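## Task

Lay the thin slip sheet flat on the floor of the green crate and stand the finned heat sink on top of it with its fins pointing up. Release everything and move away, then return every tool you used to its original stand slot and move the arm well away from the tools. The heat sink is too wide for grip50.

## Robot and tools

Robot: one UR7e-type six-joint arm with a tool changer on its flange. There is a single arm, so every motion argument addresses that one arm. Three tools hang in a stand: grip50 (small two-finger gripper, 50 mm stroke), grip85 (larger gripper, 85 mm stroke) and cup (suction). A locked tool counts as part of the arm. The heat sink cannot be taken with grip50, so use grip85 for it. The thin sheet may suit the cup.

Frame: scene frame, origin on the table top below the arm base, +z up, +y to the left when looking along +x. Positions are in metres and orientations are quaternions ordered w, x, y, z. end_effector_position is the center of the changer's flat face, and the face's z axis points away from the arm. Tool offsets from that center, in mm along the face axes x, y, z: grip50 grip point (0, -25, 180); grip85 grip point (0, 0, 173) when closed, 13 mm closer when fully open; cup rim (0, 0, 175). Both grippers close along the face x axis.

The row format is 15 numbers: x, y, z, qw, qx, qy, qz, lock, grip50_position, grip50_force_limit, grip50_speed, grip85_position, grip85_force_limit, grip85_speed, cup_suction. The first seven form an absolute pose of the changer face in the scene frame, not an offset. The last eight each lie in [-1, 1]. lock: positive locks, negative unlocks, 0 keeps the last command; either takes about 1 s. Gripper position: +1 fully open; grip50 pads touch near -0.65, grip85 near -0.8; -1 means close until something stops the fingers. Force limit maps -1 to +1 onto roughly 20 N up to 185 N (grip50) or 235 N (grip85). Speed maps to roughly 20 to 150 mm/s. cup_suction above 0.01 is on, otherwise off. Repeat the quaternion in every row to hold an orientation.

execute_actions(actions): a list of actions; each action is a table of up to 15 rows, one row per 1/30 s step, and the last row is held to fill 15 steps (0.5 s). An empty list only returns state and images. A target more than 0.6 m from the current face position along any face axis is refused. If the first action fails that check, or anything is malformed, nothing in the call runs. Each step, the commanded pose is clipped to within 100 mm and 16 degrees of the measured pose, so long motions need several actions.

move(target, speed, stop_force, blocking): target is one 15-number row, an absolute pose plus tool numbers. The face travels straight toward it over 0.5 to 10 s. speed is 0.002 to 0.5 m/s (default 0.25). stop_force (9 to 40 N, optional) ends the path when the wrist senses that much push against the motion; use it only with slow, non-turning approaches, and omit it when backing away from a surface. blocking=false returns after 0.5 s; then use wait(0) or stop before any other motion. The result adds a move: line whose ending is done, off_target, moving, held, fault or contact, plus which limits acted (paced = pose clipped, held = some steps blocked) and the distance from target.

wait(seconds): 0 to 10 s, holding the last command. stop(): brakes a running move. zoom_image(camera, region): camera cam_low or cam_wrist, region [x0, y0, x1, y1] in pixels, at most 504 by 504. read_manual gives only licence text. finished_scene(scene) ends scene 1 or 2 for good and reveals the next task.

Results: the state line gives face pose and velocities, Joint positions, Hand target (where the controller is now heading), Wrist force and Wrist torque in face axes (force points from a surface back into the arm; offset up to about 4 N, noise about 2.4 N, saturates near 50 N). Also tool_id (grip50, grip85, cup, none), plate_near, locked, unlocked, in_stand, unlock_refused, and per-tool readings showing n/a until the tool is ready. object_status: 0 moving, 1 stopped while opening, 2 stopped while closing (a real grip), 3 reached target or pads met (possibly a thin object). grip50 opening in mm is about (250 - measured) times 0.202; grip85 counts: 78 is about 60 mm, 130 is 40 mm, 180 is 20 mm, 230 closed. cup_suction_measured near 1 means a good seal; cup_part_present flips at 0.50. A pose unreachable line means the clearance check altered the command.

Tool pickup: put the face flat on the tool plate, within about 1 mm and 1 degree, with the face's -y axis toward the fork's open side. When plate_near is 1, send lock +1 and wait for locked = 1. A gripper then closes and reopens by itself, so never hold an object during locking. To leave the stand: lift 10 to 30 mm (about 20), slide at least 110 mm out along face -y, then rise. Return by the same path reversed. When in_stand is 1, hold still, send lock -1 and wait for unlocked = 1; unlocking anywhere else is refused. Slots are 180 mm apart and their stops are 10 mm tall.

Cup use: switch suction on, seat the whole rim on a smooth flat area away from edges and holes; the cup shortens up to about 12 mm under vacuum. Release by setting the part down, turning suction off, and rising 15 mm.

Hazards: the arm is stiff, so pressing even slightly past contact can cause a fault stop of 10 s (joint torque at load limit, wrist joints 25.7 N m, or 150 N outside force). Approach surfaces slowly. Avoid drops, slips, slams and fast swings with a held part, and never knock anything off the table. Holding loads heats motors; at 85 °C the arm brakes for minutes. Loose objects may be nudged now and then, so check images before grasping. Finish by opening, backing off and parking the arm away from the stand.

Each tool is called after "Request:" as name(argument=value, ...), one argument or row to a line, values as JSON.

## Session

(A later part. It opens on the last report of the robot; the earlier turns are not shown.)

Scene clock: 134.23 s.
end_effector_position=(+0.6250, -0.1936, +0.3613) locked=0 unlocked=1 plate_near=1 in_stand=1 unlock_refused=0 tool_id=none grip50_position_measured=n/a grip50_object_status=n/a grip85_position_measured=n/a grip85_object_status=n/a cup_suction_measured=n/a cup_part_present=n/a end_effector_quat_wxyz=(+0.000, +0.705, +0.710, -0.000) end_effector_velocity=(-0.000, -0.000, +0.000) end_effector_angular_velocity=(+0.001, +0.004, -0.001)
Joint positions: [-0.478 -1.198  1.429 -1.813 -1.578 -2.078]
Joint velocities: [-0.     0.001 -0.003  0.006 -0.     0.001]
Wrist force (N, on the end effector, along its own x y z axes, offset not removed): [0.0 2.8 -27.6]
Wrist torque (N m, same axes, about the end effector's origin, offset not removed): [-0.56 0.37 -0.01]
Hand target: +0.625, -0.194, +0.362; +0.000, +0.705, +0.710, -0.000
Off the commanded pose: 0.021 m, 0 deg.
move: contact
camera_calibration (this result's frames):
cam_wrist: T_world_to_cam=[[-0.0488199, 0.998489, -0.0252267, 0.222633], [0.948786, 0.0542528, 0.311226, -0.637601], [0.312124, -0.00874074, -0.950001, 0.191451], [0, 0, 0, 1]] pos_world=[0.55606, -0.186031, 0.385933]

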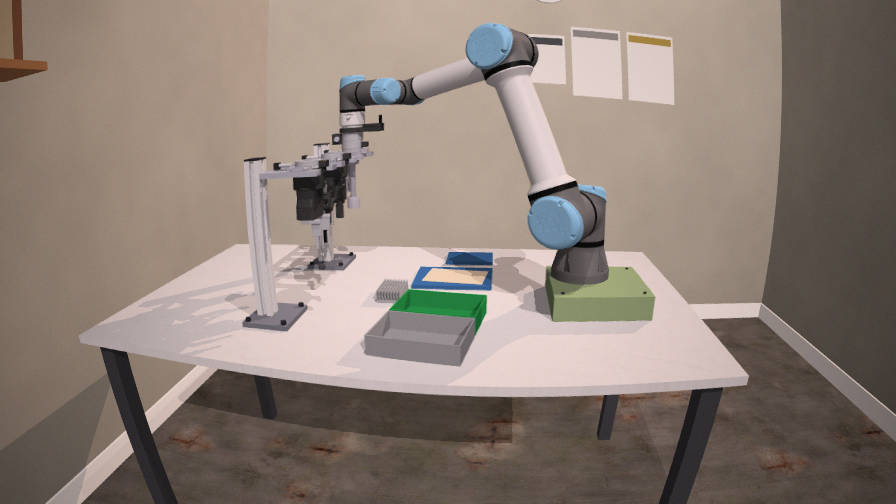

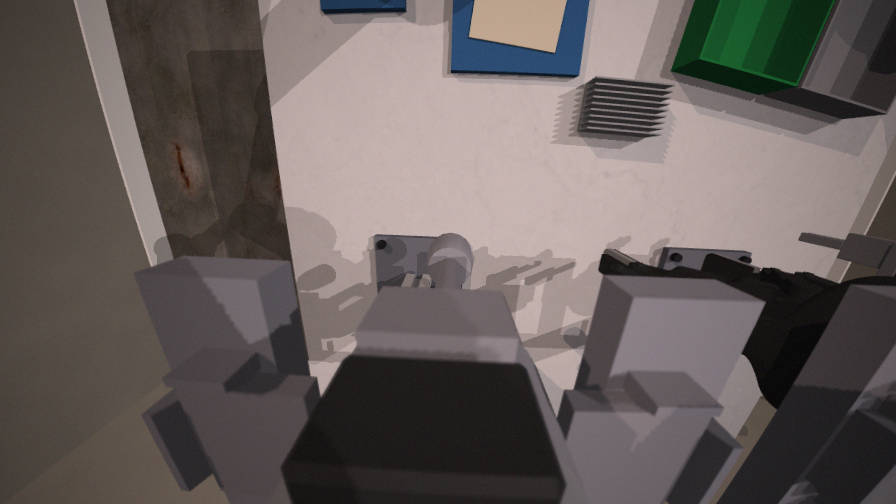

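Request:
execute_actions(
  actions=[
    [[0.625,-0.1937,0.3616,0,0.7047,0.7095,0,1,1,0,0,1,0,0,0]],
    [[0.625,-0.1937,0.3616,0,0.7047,0.7095,0,1,1,0,0,1,0,0,0]],
    [[0.625,-0.1937,0.3616,0,0.7047,0.7095,0,1,1,0,0,1,0,0,0]],
  ],
)

Request:
move(
  target=[0.625,-0.1937,0.382,0,0.7047,0.7095,0,0,1,0,0,1,0,0,0],
  speed=0.03,
)

Request:
move(
  target=[0.496,-0.1946,0.382,0,0.7047,0.7095,0,0,1,0,0,1,0,0,0],
  speed=0.08,
)

Request:
move(
  target=[0.325,-0.21,0.36,0,1,0,0,0,1,0,0,1,0,0,0],
  speed=0.25,
)

Request:
zoom_image(
  camera="cam_wrist",
  region=[340,60,580,240],
)

Scene clock: 139.93 s.
end_effector_position=(+0.6250, -0.1937, +0.3616) locked=1 unlocked=0 plate_near=1 in_stand=1 unlock_refused=0 tool_id=cup grip50_position_measured=n/a grip50_object_status=n/a grip85_position_measured=n/a grip85_object_status=n/a cup_suction_measured=n/a cup_part_present=n/a end_effector_quat_wxyz=(+0.000, +0.705, +0.710, +0.000) end_effector_velocity=(+0.000, +0.000, +0.000) end_effector_angular_velocity=(+0.000, -0.001, +0.000)
Joint positions: [-0.479 -1.198  1.428 -1.811 -1.578 -2.078]
Joint velocities: [ 0. -0.  0. -0.  0. -0.]
Wrist force (N, on the end effector, along its own x y z axes, offset not removed): [2.2 -0.2 -12.7]
Wrist torque (N m, same axes, about the end effector's origin, offset not removed): [-0.19 -0.78 0.04]
Hand target: +0.625, -0.194, +0.362; -0.000, +0.705, +0.710, -0.000
Off the commanded pose: 0.000 m, 0 deg.
camera_calibration (this result's frames):
cam_wrist: T_world_to_cam=[[-0.0488193, 0.998498, -0.0248543, 0.222566], [0.94888, 0.0541337, 0.310961, -0.637648], [0.311839, -0.00840286, -0.950098, 0.192051], [0, 0, 0, 1]] pos_world=[0.556028, -0.186099, 0.386282]

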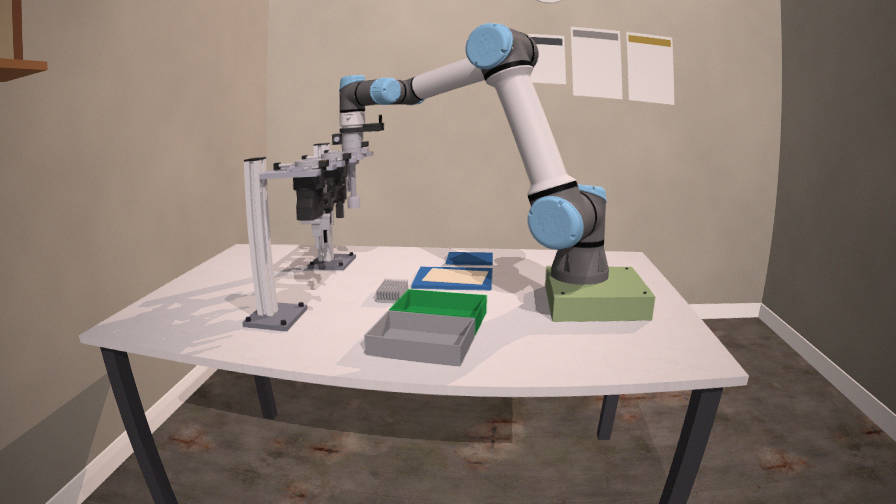

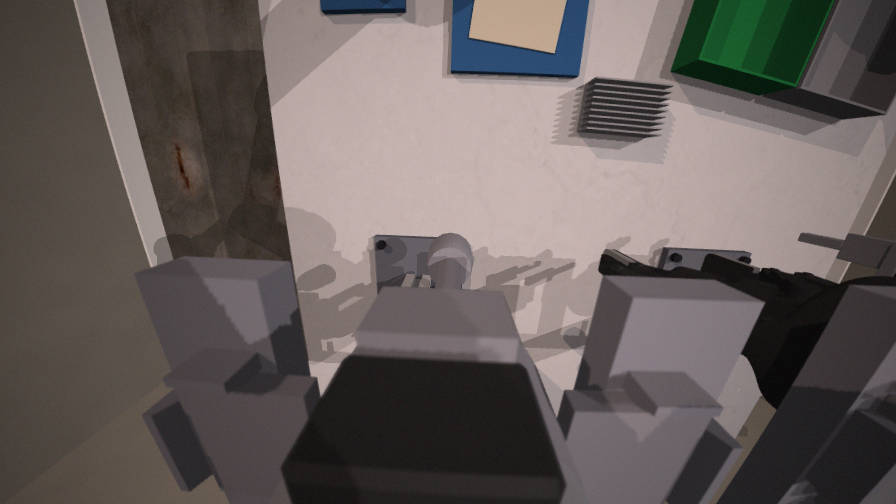

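Scene clock: 140.93 s.
end_effector_position=(+0.6250, -0.1937, +0.3819) locked=1 unlocked=0 plate_near=1 in_stand=0 unlock_refused=0 tool_id=cup grip50_position_measured=n/a grip50_object_status=n/a grip85_position_measured=n/a grip85_object_status=n/a cup_suction_measured=0.00 cup_part_present=0 end_effector_quat_wxyz=(-0.000, +0.705, +0.710, +0.000) end_effector_velocity=(-0.000, -0.001, +0.002) end_effector_angular_velocity=(-0.002, +0.001, +0.001)
Joint positions: [-0.478 -1.209  1.39  -1.763 -1.578 -2.078]
Joint velocities: [-0.    -0.001 -0.003  0.004 -0.002 -0.001]
Wrist force (N, on the end effector, along its own x y z axes, offset not removed): [-0.5 3.8 -3.7]
Wrist torque (N m, same axes, about the end effector's origin, offset not removed): [0.32 0.06 0.01]
Hand target: +0.625, -0.194, +0.382; +0.000, +0.705, +0.710, +0.000
Off the commanded pose: 0.000 m, 0 deg.
move: done
camera_calibration (this result's frames):
cam_wrist: T_world_to_cam=[[-0.0488232, 0.9985, -0.0247788, 0.223016], [0.948881, 0.0541138, 0.31096, -0.643927], [0.311834, -0.00833011, -0.9501, 0.211296], [0, 0, 0, 1]] pos_world=[0.556009, -0.186077, 0.406514]

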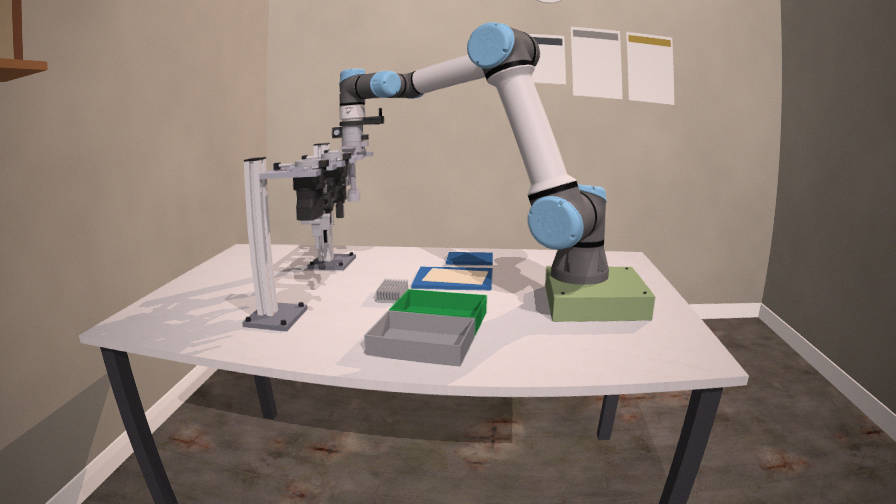

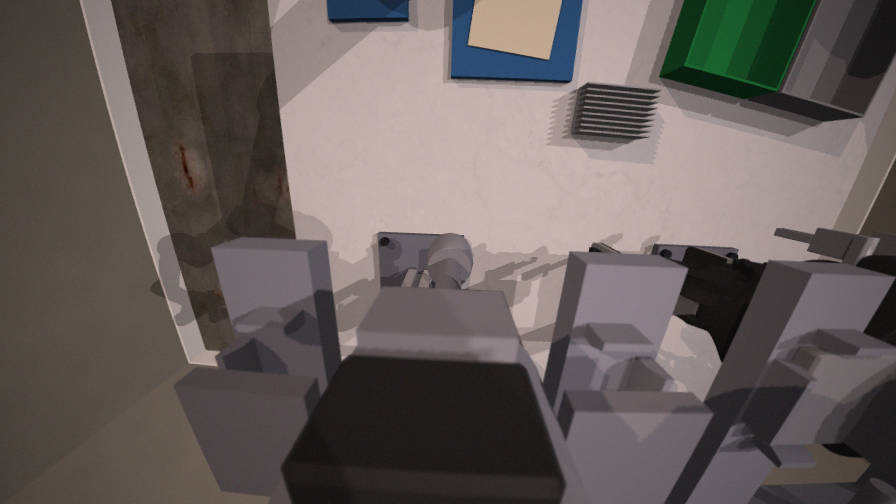

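Scene clock: 142.97 s.
end_effector_position=(+0.4962, -0.1945, +0.3818) locked=1 unlocked=0 plate_near=1 in_stand=0 unlock_refused=0 tool_id=cup grip50_position_measured=n/a grip50_object_status=n/a grip85_position_measured=n/a grip85_object_status=n/a cup_suction_measured=0.00 cup_part_present=0 end_effector_quat_wxyz=(+0.000, +0.705, +0.710, -0.000) end_effector_velocity=(-0.002, +0.000, -0.000) end_effector_angular_velocity=(-0.000, +0.001, +0.002)
Joint positions: [-0.599 -1.496  1.749 -1.835 -1.577 -2.199]
Joint velocities: [-0.002 -0.004  0.005 -0.    -0.    -0.003]
Wrist force (N, on the end effector, along its own x y z axes, offset not removed): [-0.6 1.2 -6.5]
Wrist torque (N m, same axes, about the end effector's origin, offset not removed): [0.09 0.09 -0.09]
Hand target: +0.496, -0.195, +0.382; +0.000, +0.705, +0.710, -0.000
Off the commanded pose: 0.000 m, 0 deg.
move: done
camera_calibration (this result's frames):
cam_wrist: T_world_to_cam=[[-0.048821, 0.998492, -0.0251235, 0.217698], [0.948894, 0.0542187, 0.310902, -0.521631], [0.311796, -0.00866102, -0.95011, 0.25139], [0, 0, 0, 1]] pos_world=[0.427218, -0.18691, 0.406494]

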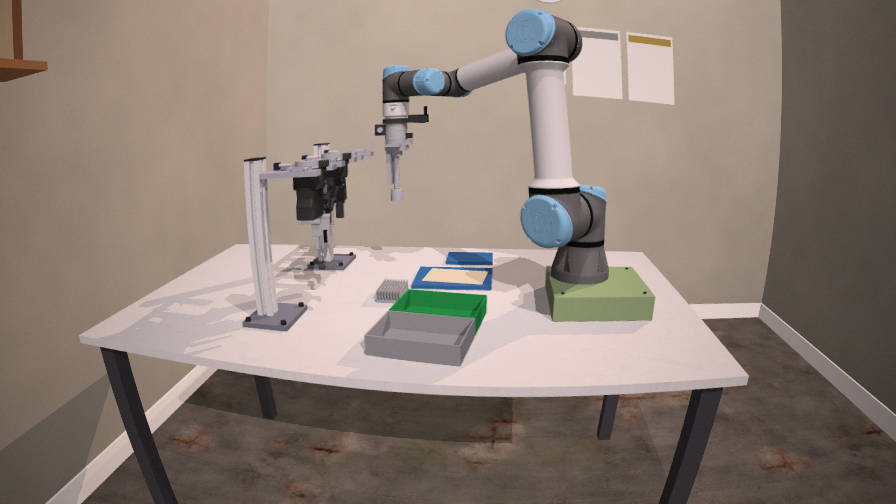

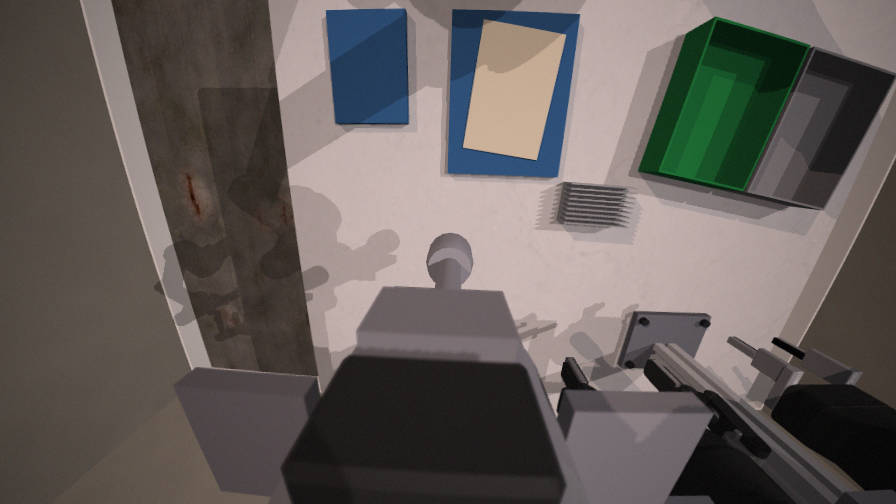

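Scene clock: 146.60 s.
end_effector_position=(+0.3252, -0.2099, +0.3598) locked=1 unlocked=0 plate_near=1 in_stand=0 unlock_refused=0 tool_id=cup grip50_position_measured=n/a grip50_object_status=n/a grip85_position_measured=n/a grip85_object_status=n/a cup_suction_measured=0.00 cup_part_present=0 end_effector_quat_wxyz=(+0.000, +1.000, +0.000, +0.000) end_effector_velocity=(-0.001, +0.000, -0.000) end_effector_angular_velocity=(+0.001, +0.001, -0.009)
Joint positions: [-0.9   -1.857  2.128 -1.855 -1.573 -0.923]
Joint velocities: [-0.001 -0.001  0.002  0.001 -0.001  0.007]
Wrist force (N, on the end effector, along its own x y z axes, offset not removed): [-2.9 0.3 -2.7]
Wrist torque (N m, same axes, about the end effector's origin, offset not removed): [0.21 0.14 0.08]
Hand target: +0.325, -0.210, +0.360; +0.000, +1.000, +0.000, -0.000
Off the commanded pose: 0.000 m, 0 deg.
move: done
camera_calibration (this result's frames):
cam_wrist: T_world_to_cam=[[0.998775, 0.0427961, -0.0248489, -0.317223], [0.048414, -0.949003, 0.311529, -0.269686], [-0.0102495, -0.31235, -0.949912, 0.324551], [0, 0, 0, 1]] pos_world=[0.333217, -0.140984, 0.384427]

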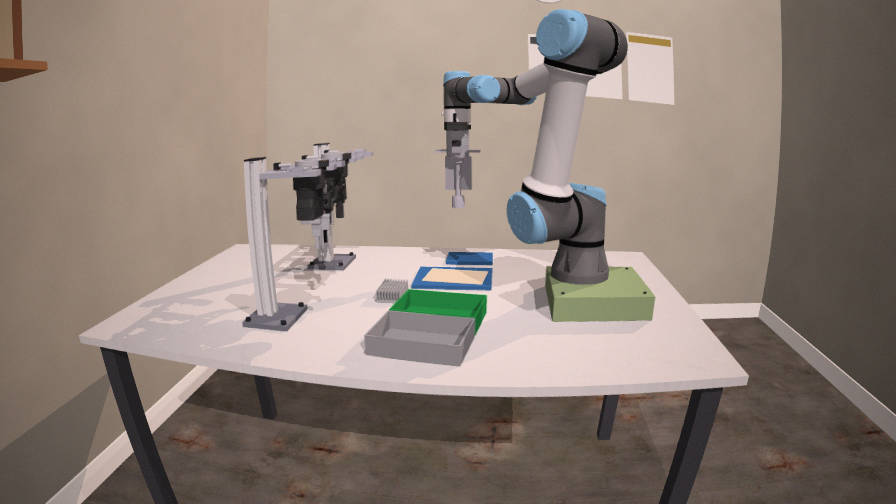

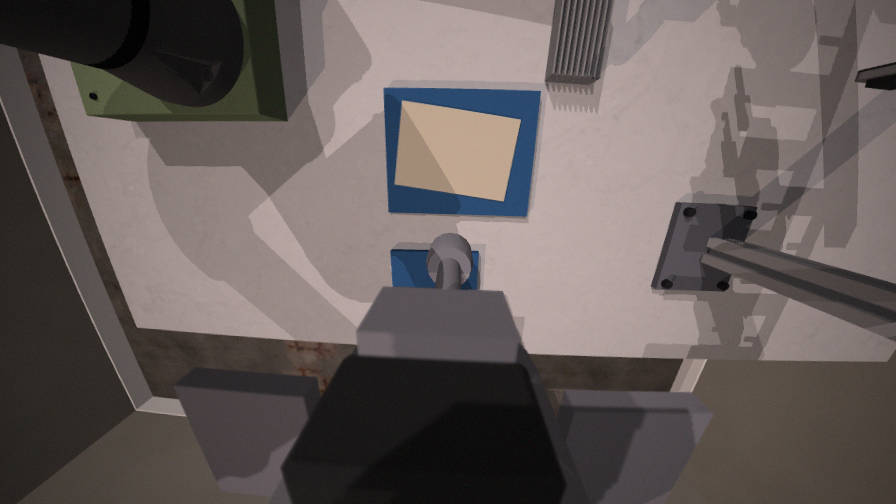

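Region (340, 60, 580, 240) of cam_wrist's 896x504 image, scaled by 2.100, with more detail than that image has; it fills the top 378 rows of this view, and the rest is white.

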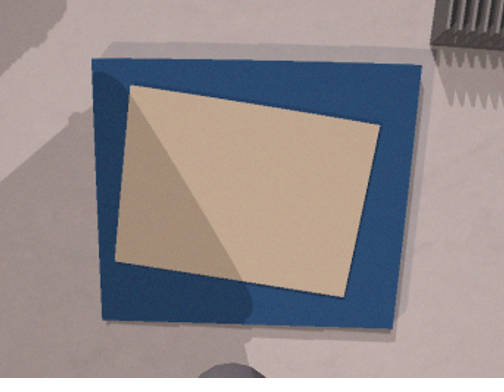

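Request:
move(
  target=[0.325,-0.121,0.195,0,1,0,0,0,1,0,0,1,0,0,1],
  speed=0.15,
)

Request:
move(
  target=[0.325,-0.121,0.16,0,1,0,0,0,1,0,0,1,0,0,1],
  speed=0.008,
  stop_force=10,
)

Request:
move(
  target=[0.325,-0.121,0.27,0,1,0,0,0,1,0,0,1,0,0,1],
  speed=0.06,
)

Request:
move(
  target=[0.3336,0.1686,0.27,0,1,-0.0096,0,0,1,0,0,1,0,0,1],
  speed=0.12,
)

Request:
move(
  target=[0.3336,0.1686,0.225,0,1,-0.0096,0,0,1,0,0,1,0,0,1],
  speed=0.04,
)

Scene clock: 156.10 s.
end_effector_position=(+0.3250, -0.1211, +0.1952) locked=1 unlocked=0 plate_near=1 in_stand=0 unlock_refused=0 tool_id=cup grip50_position_measured=n/a grip50_object_status=n/a grip85_position_measured=n/a grip85_object_status=n/a cup_suction_measured=0.00 cup_part_present=0 end_effector_quat_wxyz=(-0.000, +1.000, +0.000, +0.000) end_effector_velocity=(+0.000, +0.000, -0.001) end_effector_angular_velocity=(-0.003, -0.002, +0.001)
Joint positions: [-0.725 -1.695  2.506 -2.394 -1.575 -0.747]
Joint velocities: [ 0.002  0.004  0.002 -0.009 -0.001  0.001]
Wrist force (N, on the end effector, along its own x y z axes, offset not removed): [-0.3 1.2 -2.0]
Wrist torque (N m, same axes, about the end effector's origin, offset not removed): [0.18 -0.09 -0.02]
Hand target: +0.325, -0.121, +0.195; -0.000, +1.000, -0.000, +0.000
Off the commanded pose: 0.000 m, 0 deg.
move: done
camera_calibration (this result's frames):
cam_wrist: T_world_to_cam=[[0.998808, 0.0420687, -0.0247564, -0.325066], [0.0476821, -0.949396, 0.31044, -0.133678], [-0.0104439, -0.31125, -0.950271, 0.196163], [0, 0, 0, 1]] pos_world=[0.333101, -0.0521831, 0.219859]

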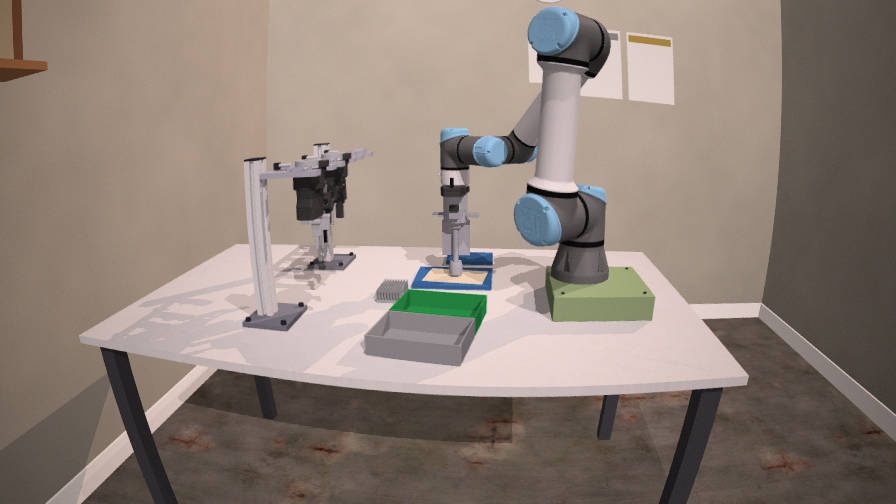

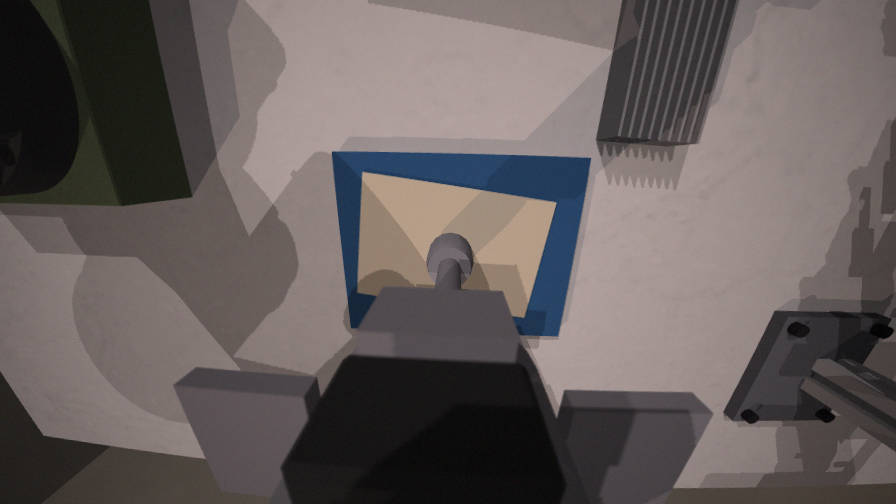

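Scene clock: 159.00 s.
end_effector_position=(+0.3250, -0.1210, +0.1749) locked=1 unlocked=0 plate_near=1 in_stand=0 unlock_refused=0 tool_id=cup grip50_position_measured=n/a grip50_object_status=n/a grip85_position_measured=n/a grip85_object_status=n/a cup_suction_measured=1.00 cup_part_present=1 end_effector_quat_wxyz=(-0.000, +1.000, +0.000, +0.000) end_effector_velocity=(-0.000, +0.000, +0.002) end_effector_angular_velocity=(+0.002, +0.002, -0.001)
Joint positions: [-0.725 -1.633  2.533 -2.483 -1.575 -0.748]
Joint velocities: [-0.001 -0.006 -0.003  0.012  0.001  0.001]
Wrist force (N, on the end effector, along its own x y z axes, offset not removed): [-3.6 -1.8 -34.0]
Wrist torque (N m, same axes, about the end effector's origin, offset not removed): [0.35 -0.21 -0.08]
Hand target: +0.325, -0.121, +0.175; -0.000, +1.000, +0.000, +0.000
Off the commanded pose: 0.015 m, 0 deg.
move: contact
camera_calibration (this result's frames):
cam_wrist: T_world_to_cam=[[0.998807, 0.0420567, -0.0248109, -0.325537], [0.047691, -0.949296, 0.310745, -0.127372], [-0.010484, -0.311558, -0.950169, 0.176863], [0, 0, 0, 1]] pos_world=[0.333077, -0.0521192, 0.199553]

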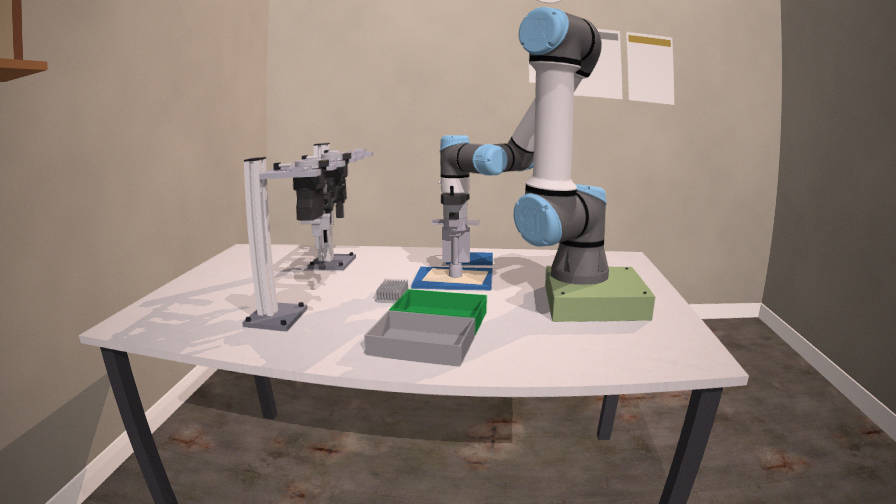

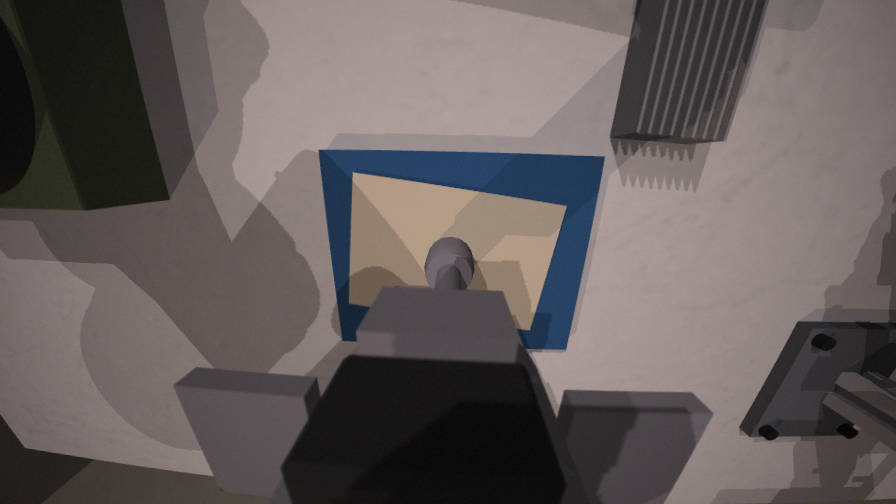

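Scene clock: 160.97 s.
end_effector_position=(+0.3250, -0.1209, +0.2697) locked=1 unlocked=0 plate_near=1 in_stand=0 unlock_refused=0 tool_id=cup grip50_position_measured=n/a grip50_object_status=n/a grip85_position_measured=n/a grip85_object_status=n/a cup_suction_measured=1.00 cup_part_present=1 end_effector_quat_wxyz=(+0.000, +1.000, -0.000, +0.000) end_effector_velocity=(-0.000, -0.000, +0.002) end_effector_angular_velocity=(-0.000, -0.001, +0.000)
Joint positions: [-0.724 -1.867  2.386 -2.102 -1.575 -0.746]
Joint velocities: [-0.001 -0.004 -0.004  0.008  0.    -0.001]
Wrist force (N, on the end effector, along its own x y z axes, offset not removed): [-1.1 2.4 0.8]
Wrist torque (N m, same axes, about the end effector's origin, offset not removed): [0.12 0.09 0.00]
Hand target: +0.325, -0.121, +0.270; -0.000, +1.000, -0.000, +0.000
Off the commanded pose: 0.000 m, 0 deg.
move: done
camera_calibration (this result's frames):
cam_wrist: T_world_to_cam=[[0.998808, 0.0420393, -0.0248227, -0.323163], [0.0476806, -0.949224, 0.310967, -0.156796], [-0.0104895, -0.31178, -0.950096, 0.266988], [0, 0, 0, 1]] pos_world=[0.333054, -0.0520071, 0.294401]

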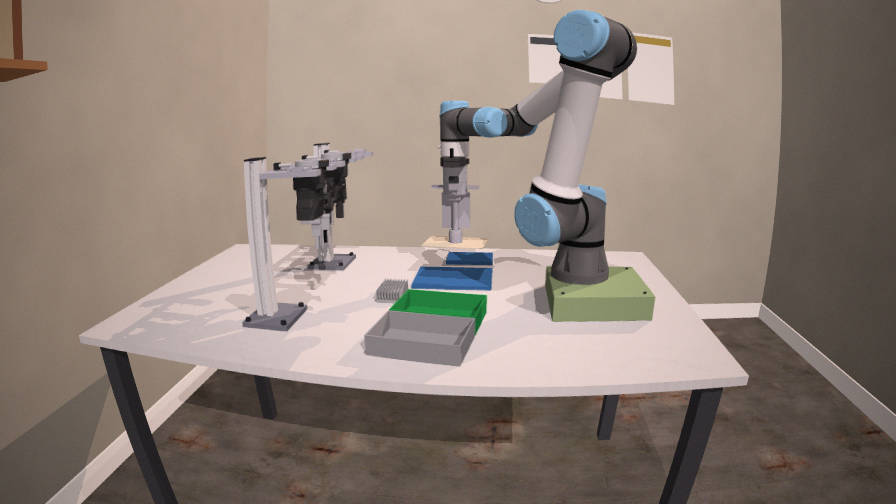

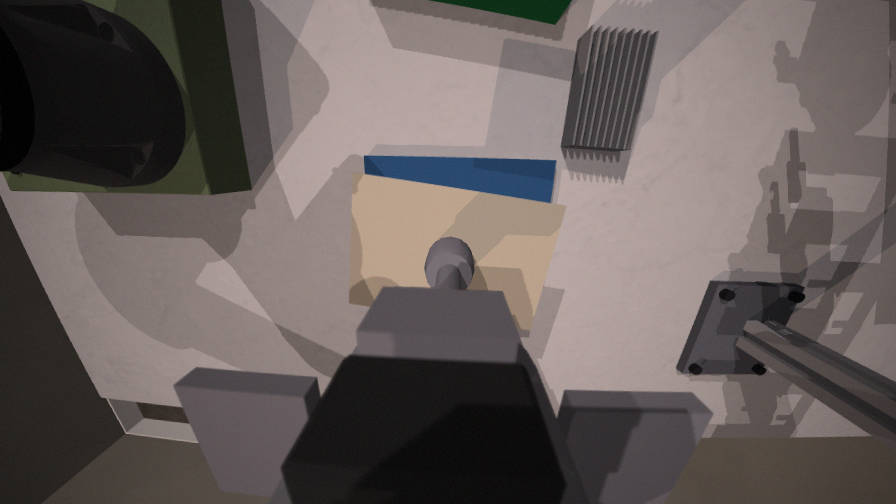

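Scene clock: 163.83 s.
end_effector_position=(+0.3335, +0.1684, +0.2700) locked=1 unlocked=0 plate_near=1 in_stand=0 unlock_refused=0 tool_id=cup grip50_position_measured=n/a grip50_object_status=n/a grip85_position_measured=n/a grip85_object_status=n/a cup_suction_measured=1.00 cup_part_present=1 end_effector_quat_wxyz=(-0.001, +1.000, -0.010, -0.000) end_effector_velocity=(+0.001, +0.001, -0.000) end_effector_angular_velocity=(-0.002, +0.001, -0.002)
Joint positions: [ 0.137 -1.77   2.326 -2.131 -1.581  0.134]
Joint velocities: [ 0.004  0.005 -0.003 -0.001 -0.002  0.007]
Wrist force (N, on the end effector, along its own x y z axes, offset not removed): [-1.0 -2.5 -4.1]
Wrist torque (N m, same axes, about the end effector's origin, offset not removed): [-0.07 0.00 0.03]
Hand target: +0.334, +0.169, +0.270; -0.001, +1.000, -0.010, -0.000
Off the commanded pose: 0.000 m, 0 deg.
move: done
camera_calibration (this result's frames):
cam_wrist: T_world_to_cam=[[0.999414, 0.0229508, -0.0253904, -0.34066], [0.029679, -0.950617, 0.308945, 0.124146], [-0.017046, -0.309518, -0.950741, 0.359559], [0, 0, 0, 1]] pos_world=[0.342905, 0.237124, 0.294844]

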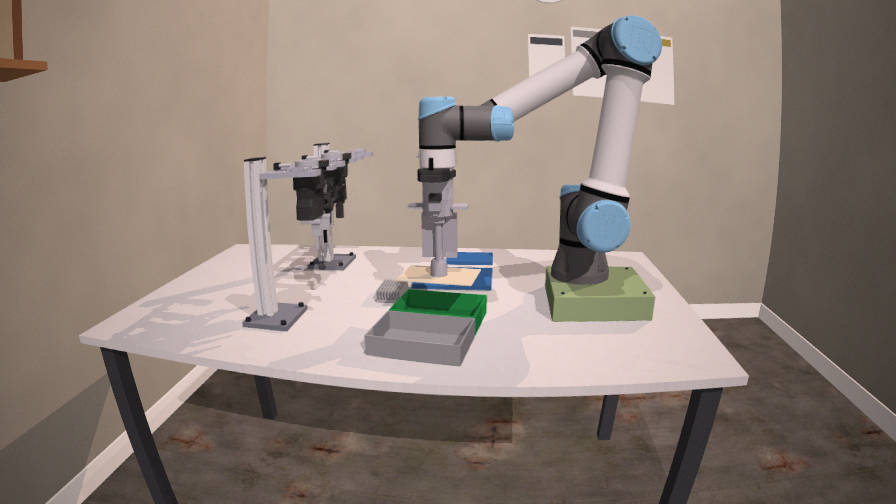

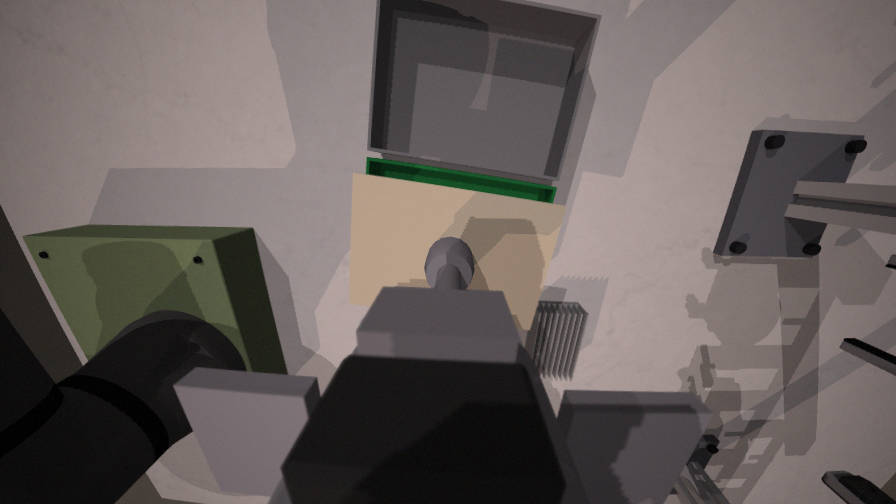

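Scene clock: 165.30 s.
end_effector_position=(+0.3336, +0.1686, +0.2252) locked=1 unlocked=0 plate_near=1 in_stand=0 unlock_refused=0 tool_id=cup grip50_position_measured=n/a grip50_object_status=n/a grip85_position_measured=n/a grip85_object_status=n/a cup_suction_measured=1.00 cup_part_present=1 end_effector_quat_wxyz=(-0.000, +1.000, -0.010, -0.000) end_effector_velocity=(+0.000, +0.000, -0.002) end_effector_angular_velocity=(-0.000, -0.000, -0.001)
Joint positions: [ 0.136 -1.68   2.397 -2.292 -1.583  0.134]
Joint velocities: [ 0.001  0.006  0.003 -0.009 -0.     0.001]
Wrist force (N, on the end effector, along its own x y z axes, offset not removed): [0.1 2.1 -4.2]
Wrist torque (N m, same axes, about the end effector's origin, offset not removed): [0.09 0.05 -0.13]
Hand target: +0.334, +0.169, +0.225; -0.000, +1.000, -0.010, -0.000
Off the commanded pose: 0.000 m, 0 deg.
move: done
camera_calibration (this result's frames):
cam_wrist: T_world_to_cam=[[0.99943, 0.0228618, -0.0248538, -0.34204], [0.0294624, -0.949981, 0.310914, 0.13767], [-0.0165026, -0.311469, -0.950113, 0.316993], [0, 0, 0, 1]] pos_world=[0.34302, 0.237337, 0.249875]

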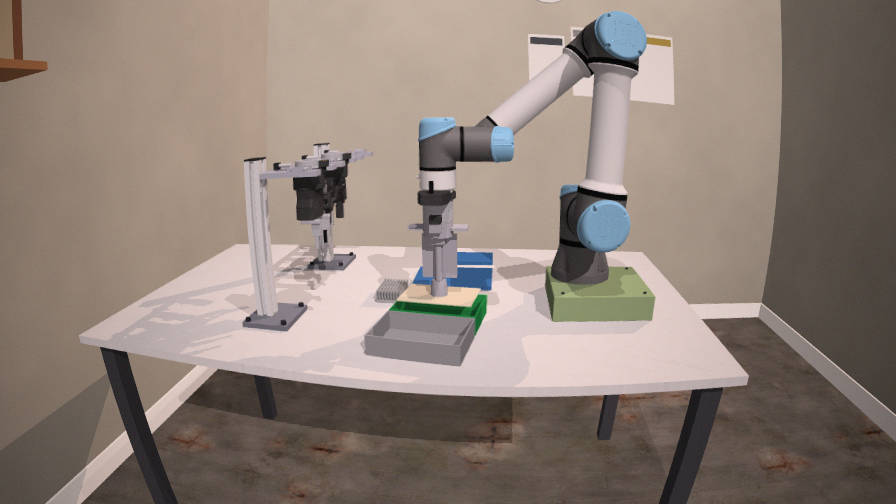

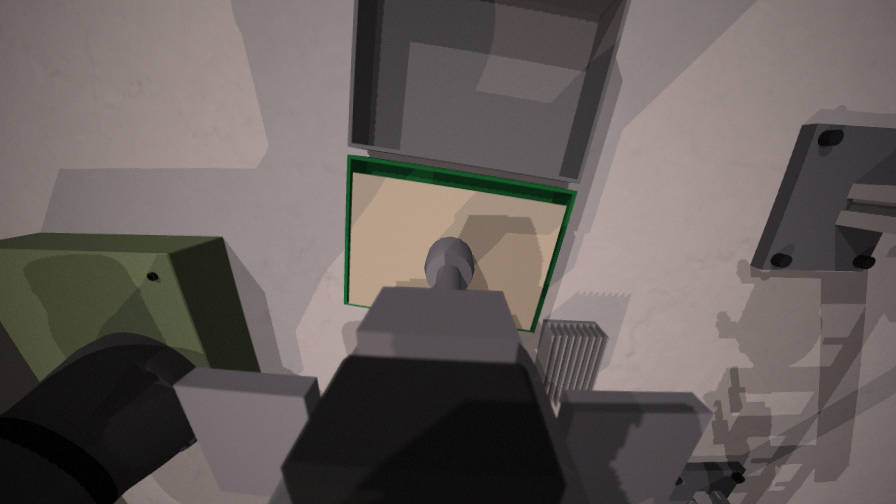

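Request:
move(
  target=[0.3336,0.1686,0.185,0,1,-0.0096,0,0,1,0,0,1,0,0,1],
  speed=0.05,
)

Request:
move(
  target=[0.3336,0.1686,0.155,0,1,-0.0096,0,0,1,0,0,1,0,0,1],
  speed=0.008,
  stop_force=10,
)

Scene clock: 174.97 s.
end_effector_position=(+0.3336, +0.1686, +0.1852) locked=1 unlocked=0 plate_near=1 in_stand=0 unlock_refused=0 tool_id=cup grip50_position_measured=n/a grip50_object_status=n/a grip85_position_measured=n/a grip85_object_status=n/a cup_suction_measured=1.00 cup_part_present=1 end_effector_quat_wxyz=(+0.000, +1.000, -0.010, -0.000) end_effector_velocity=(+0.000, -0.000, -0.002) end_effector_angular_velocity=(-0.000, -0.001, -0.000)
Joint positions: [ 0.135 -1.578  2.449 -2.447 -1.583  0.132]
Joint velocities: [-0.001  0.005  0.002 -0.008 -0.001 -0.   ]
Wrist force (N, on the end effector, along its own x y z axes, offset not removed): [-1.0 -1.0 -2.3]
Wrist torque (N m, same axes, about the end effector's origin, offset not removed): [-0.27 0.17 -0.04]
Hand target: +0.334, +0.169, +0.185; +0.000, +1.000, -0.010, -0.000
Off the commanded pose: 0.000 m, 0 deg.
move: done
camera_calibration (this result's frames):
cam_wrist: T_world_to_cam=[[0.99943, 0.0228571, -0.0248602, -0.343024], [0.0294604, -0.949976, 0.310931, 0.15012], [-0.0165096, -0.311486, -0.950107, 0.278979], [0, 0, 0, 1]] pos_world=[0.343012, 0.237349, 0.209855]

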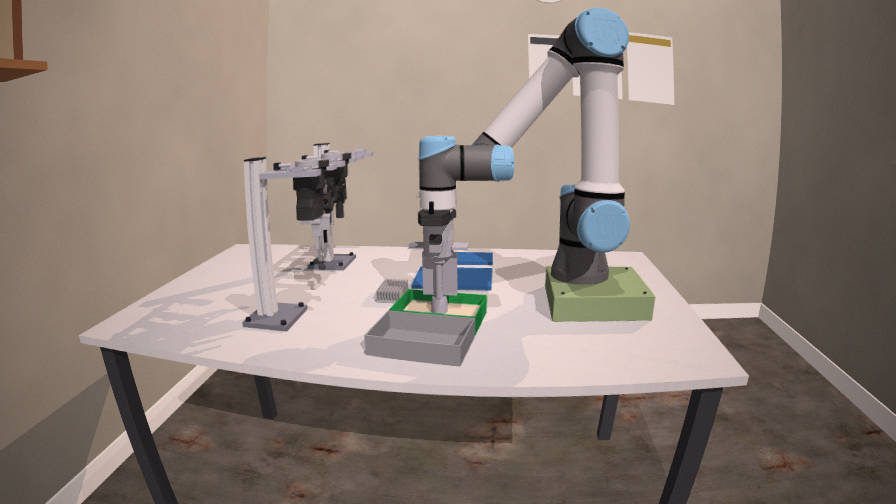

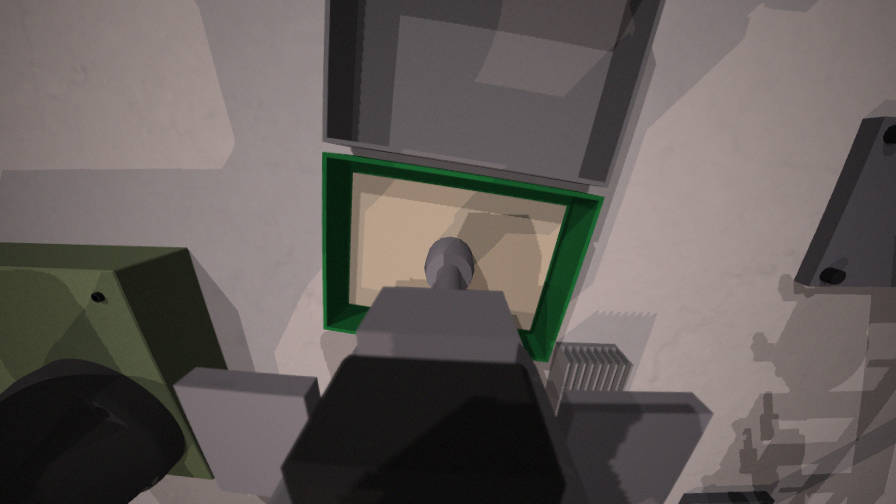

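Scene clock: 177.50 s.
end_effector_position=(+0.3336, +0.1686, +0.1679) locked=1 unlocked=0 plate_near=1 in_stand=0 unlock_refused=0 tool_id=cup grip50_position_measured=n/a grip50_object_status=n/a grip85_position_measured=n/a grip85_object_status=n/a cup_suction_measured=1.00 cup_part_present=1 end_effector_quat_wxyz=(+0.000, +1.000, -0.010, +0.000) end_effector_velocity=(-0.001, +0.000, +0.001) end_effector_angular_velocity=(-0.002, +0.007, +0.001)
Joint positions: [ 0.135 -1.527  2.469 -2.517 -1.583  0.132]
Joint velocities: [ 0.001 -0.005 -0.002  0.014 -0.001  0.001]
Wrist force (N, on the end effector, along its own x y z axes, offset not removed): [0.4 -0.7 -30.7]
Wrist torque (N m, same axes, about the end effector's origin, offset not removed): [0.06 0.73 -0.07]
Hand target: +0.334, +0.169, +0.168; +0.000, +1.000, -0.010, +0.000
Off the commanded pose: 0.013 m, 0 deg.
move: contact
camera_calibration (this result's frames):
cam_wrist: T_world_to_cam=[[0.999431, 0.0228697, -0.024806, -0.343457], [0.0294554, -0.949976, 0.31093, 0.155488], [-0.0164543, -0.311483, -0.950109, 0.262564], [0, 0, 0, 1]] pos_world=[0.343002, 0.23735, 0.192599]

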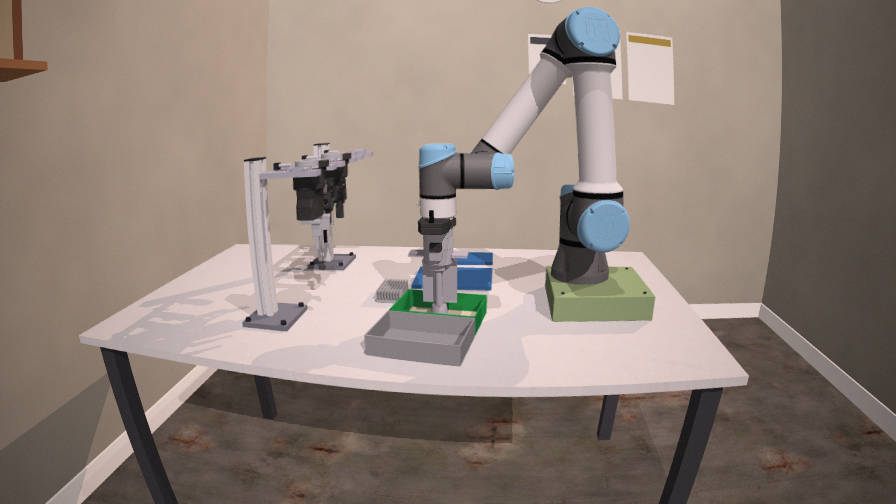

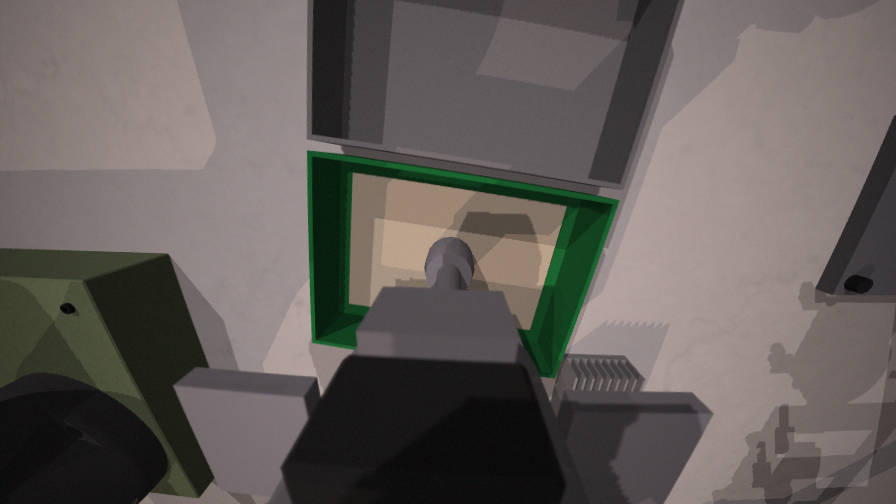

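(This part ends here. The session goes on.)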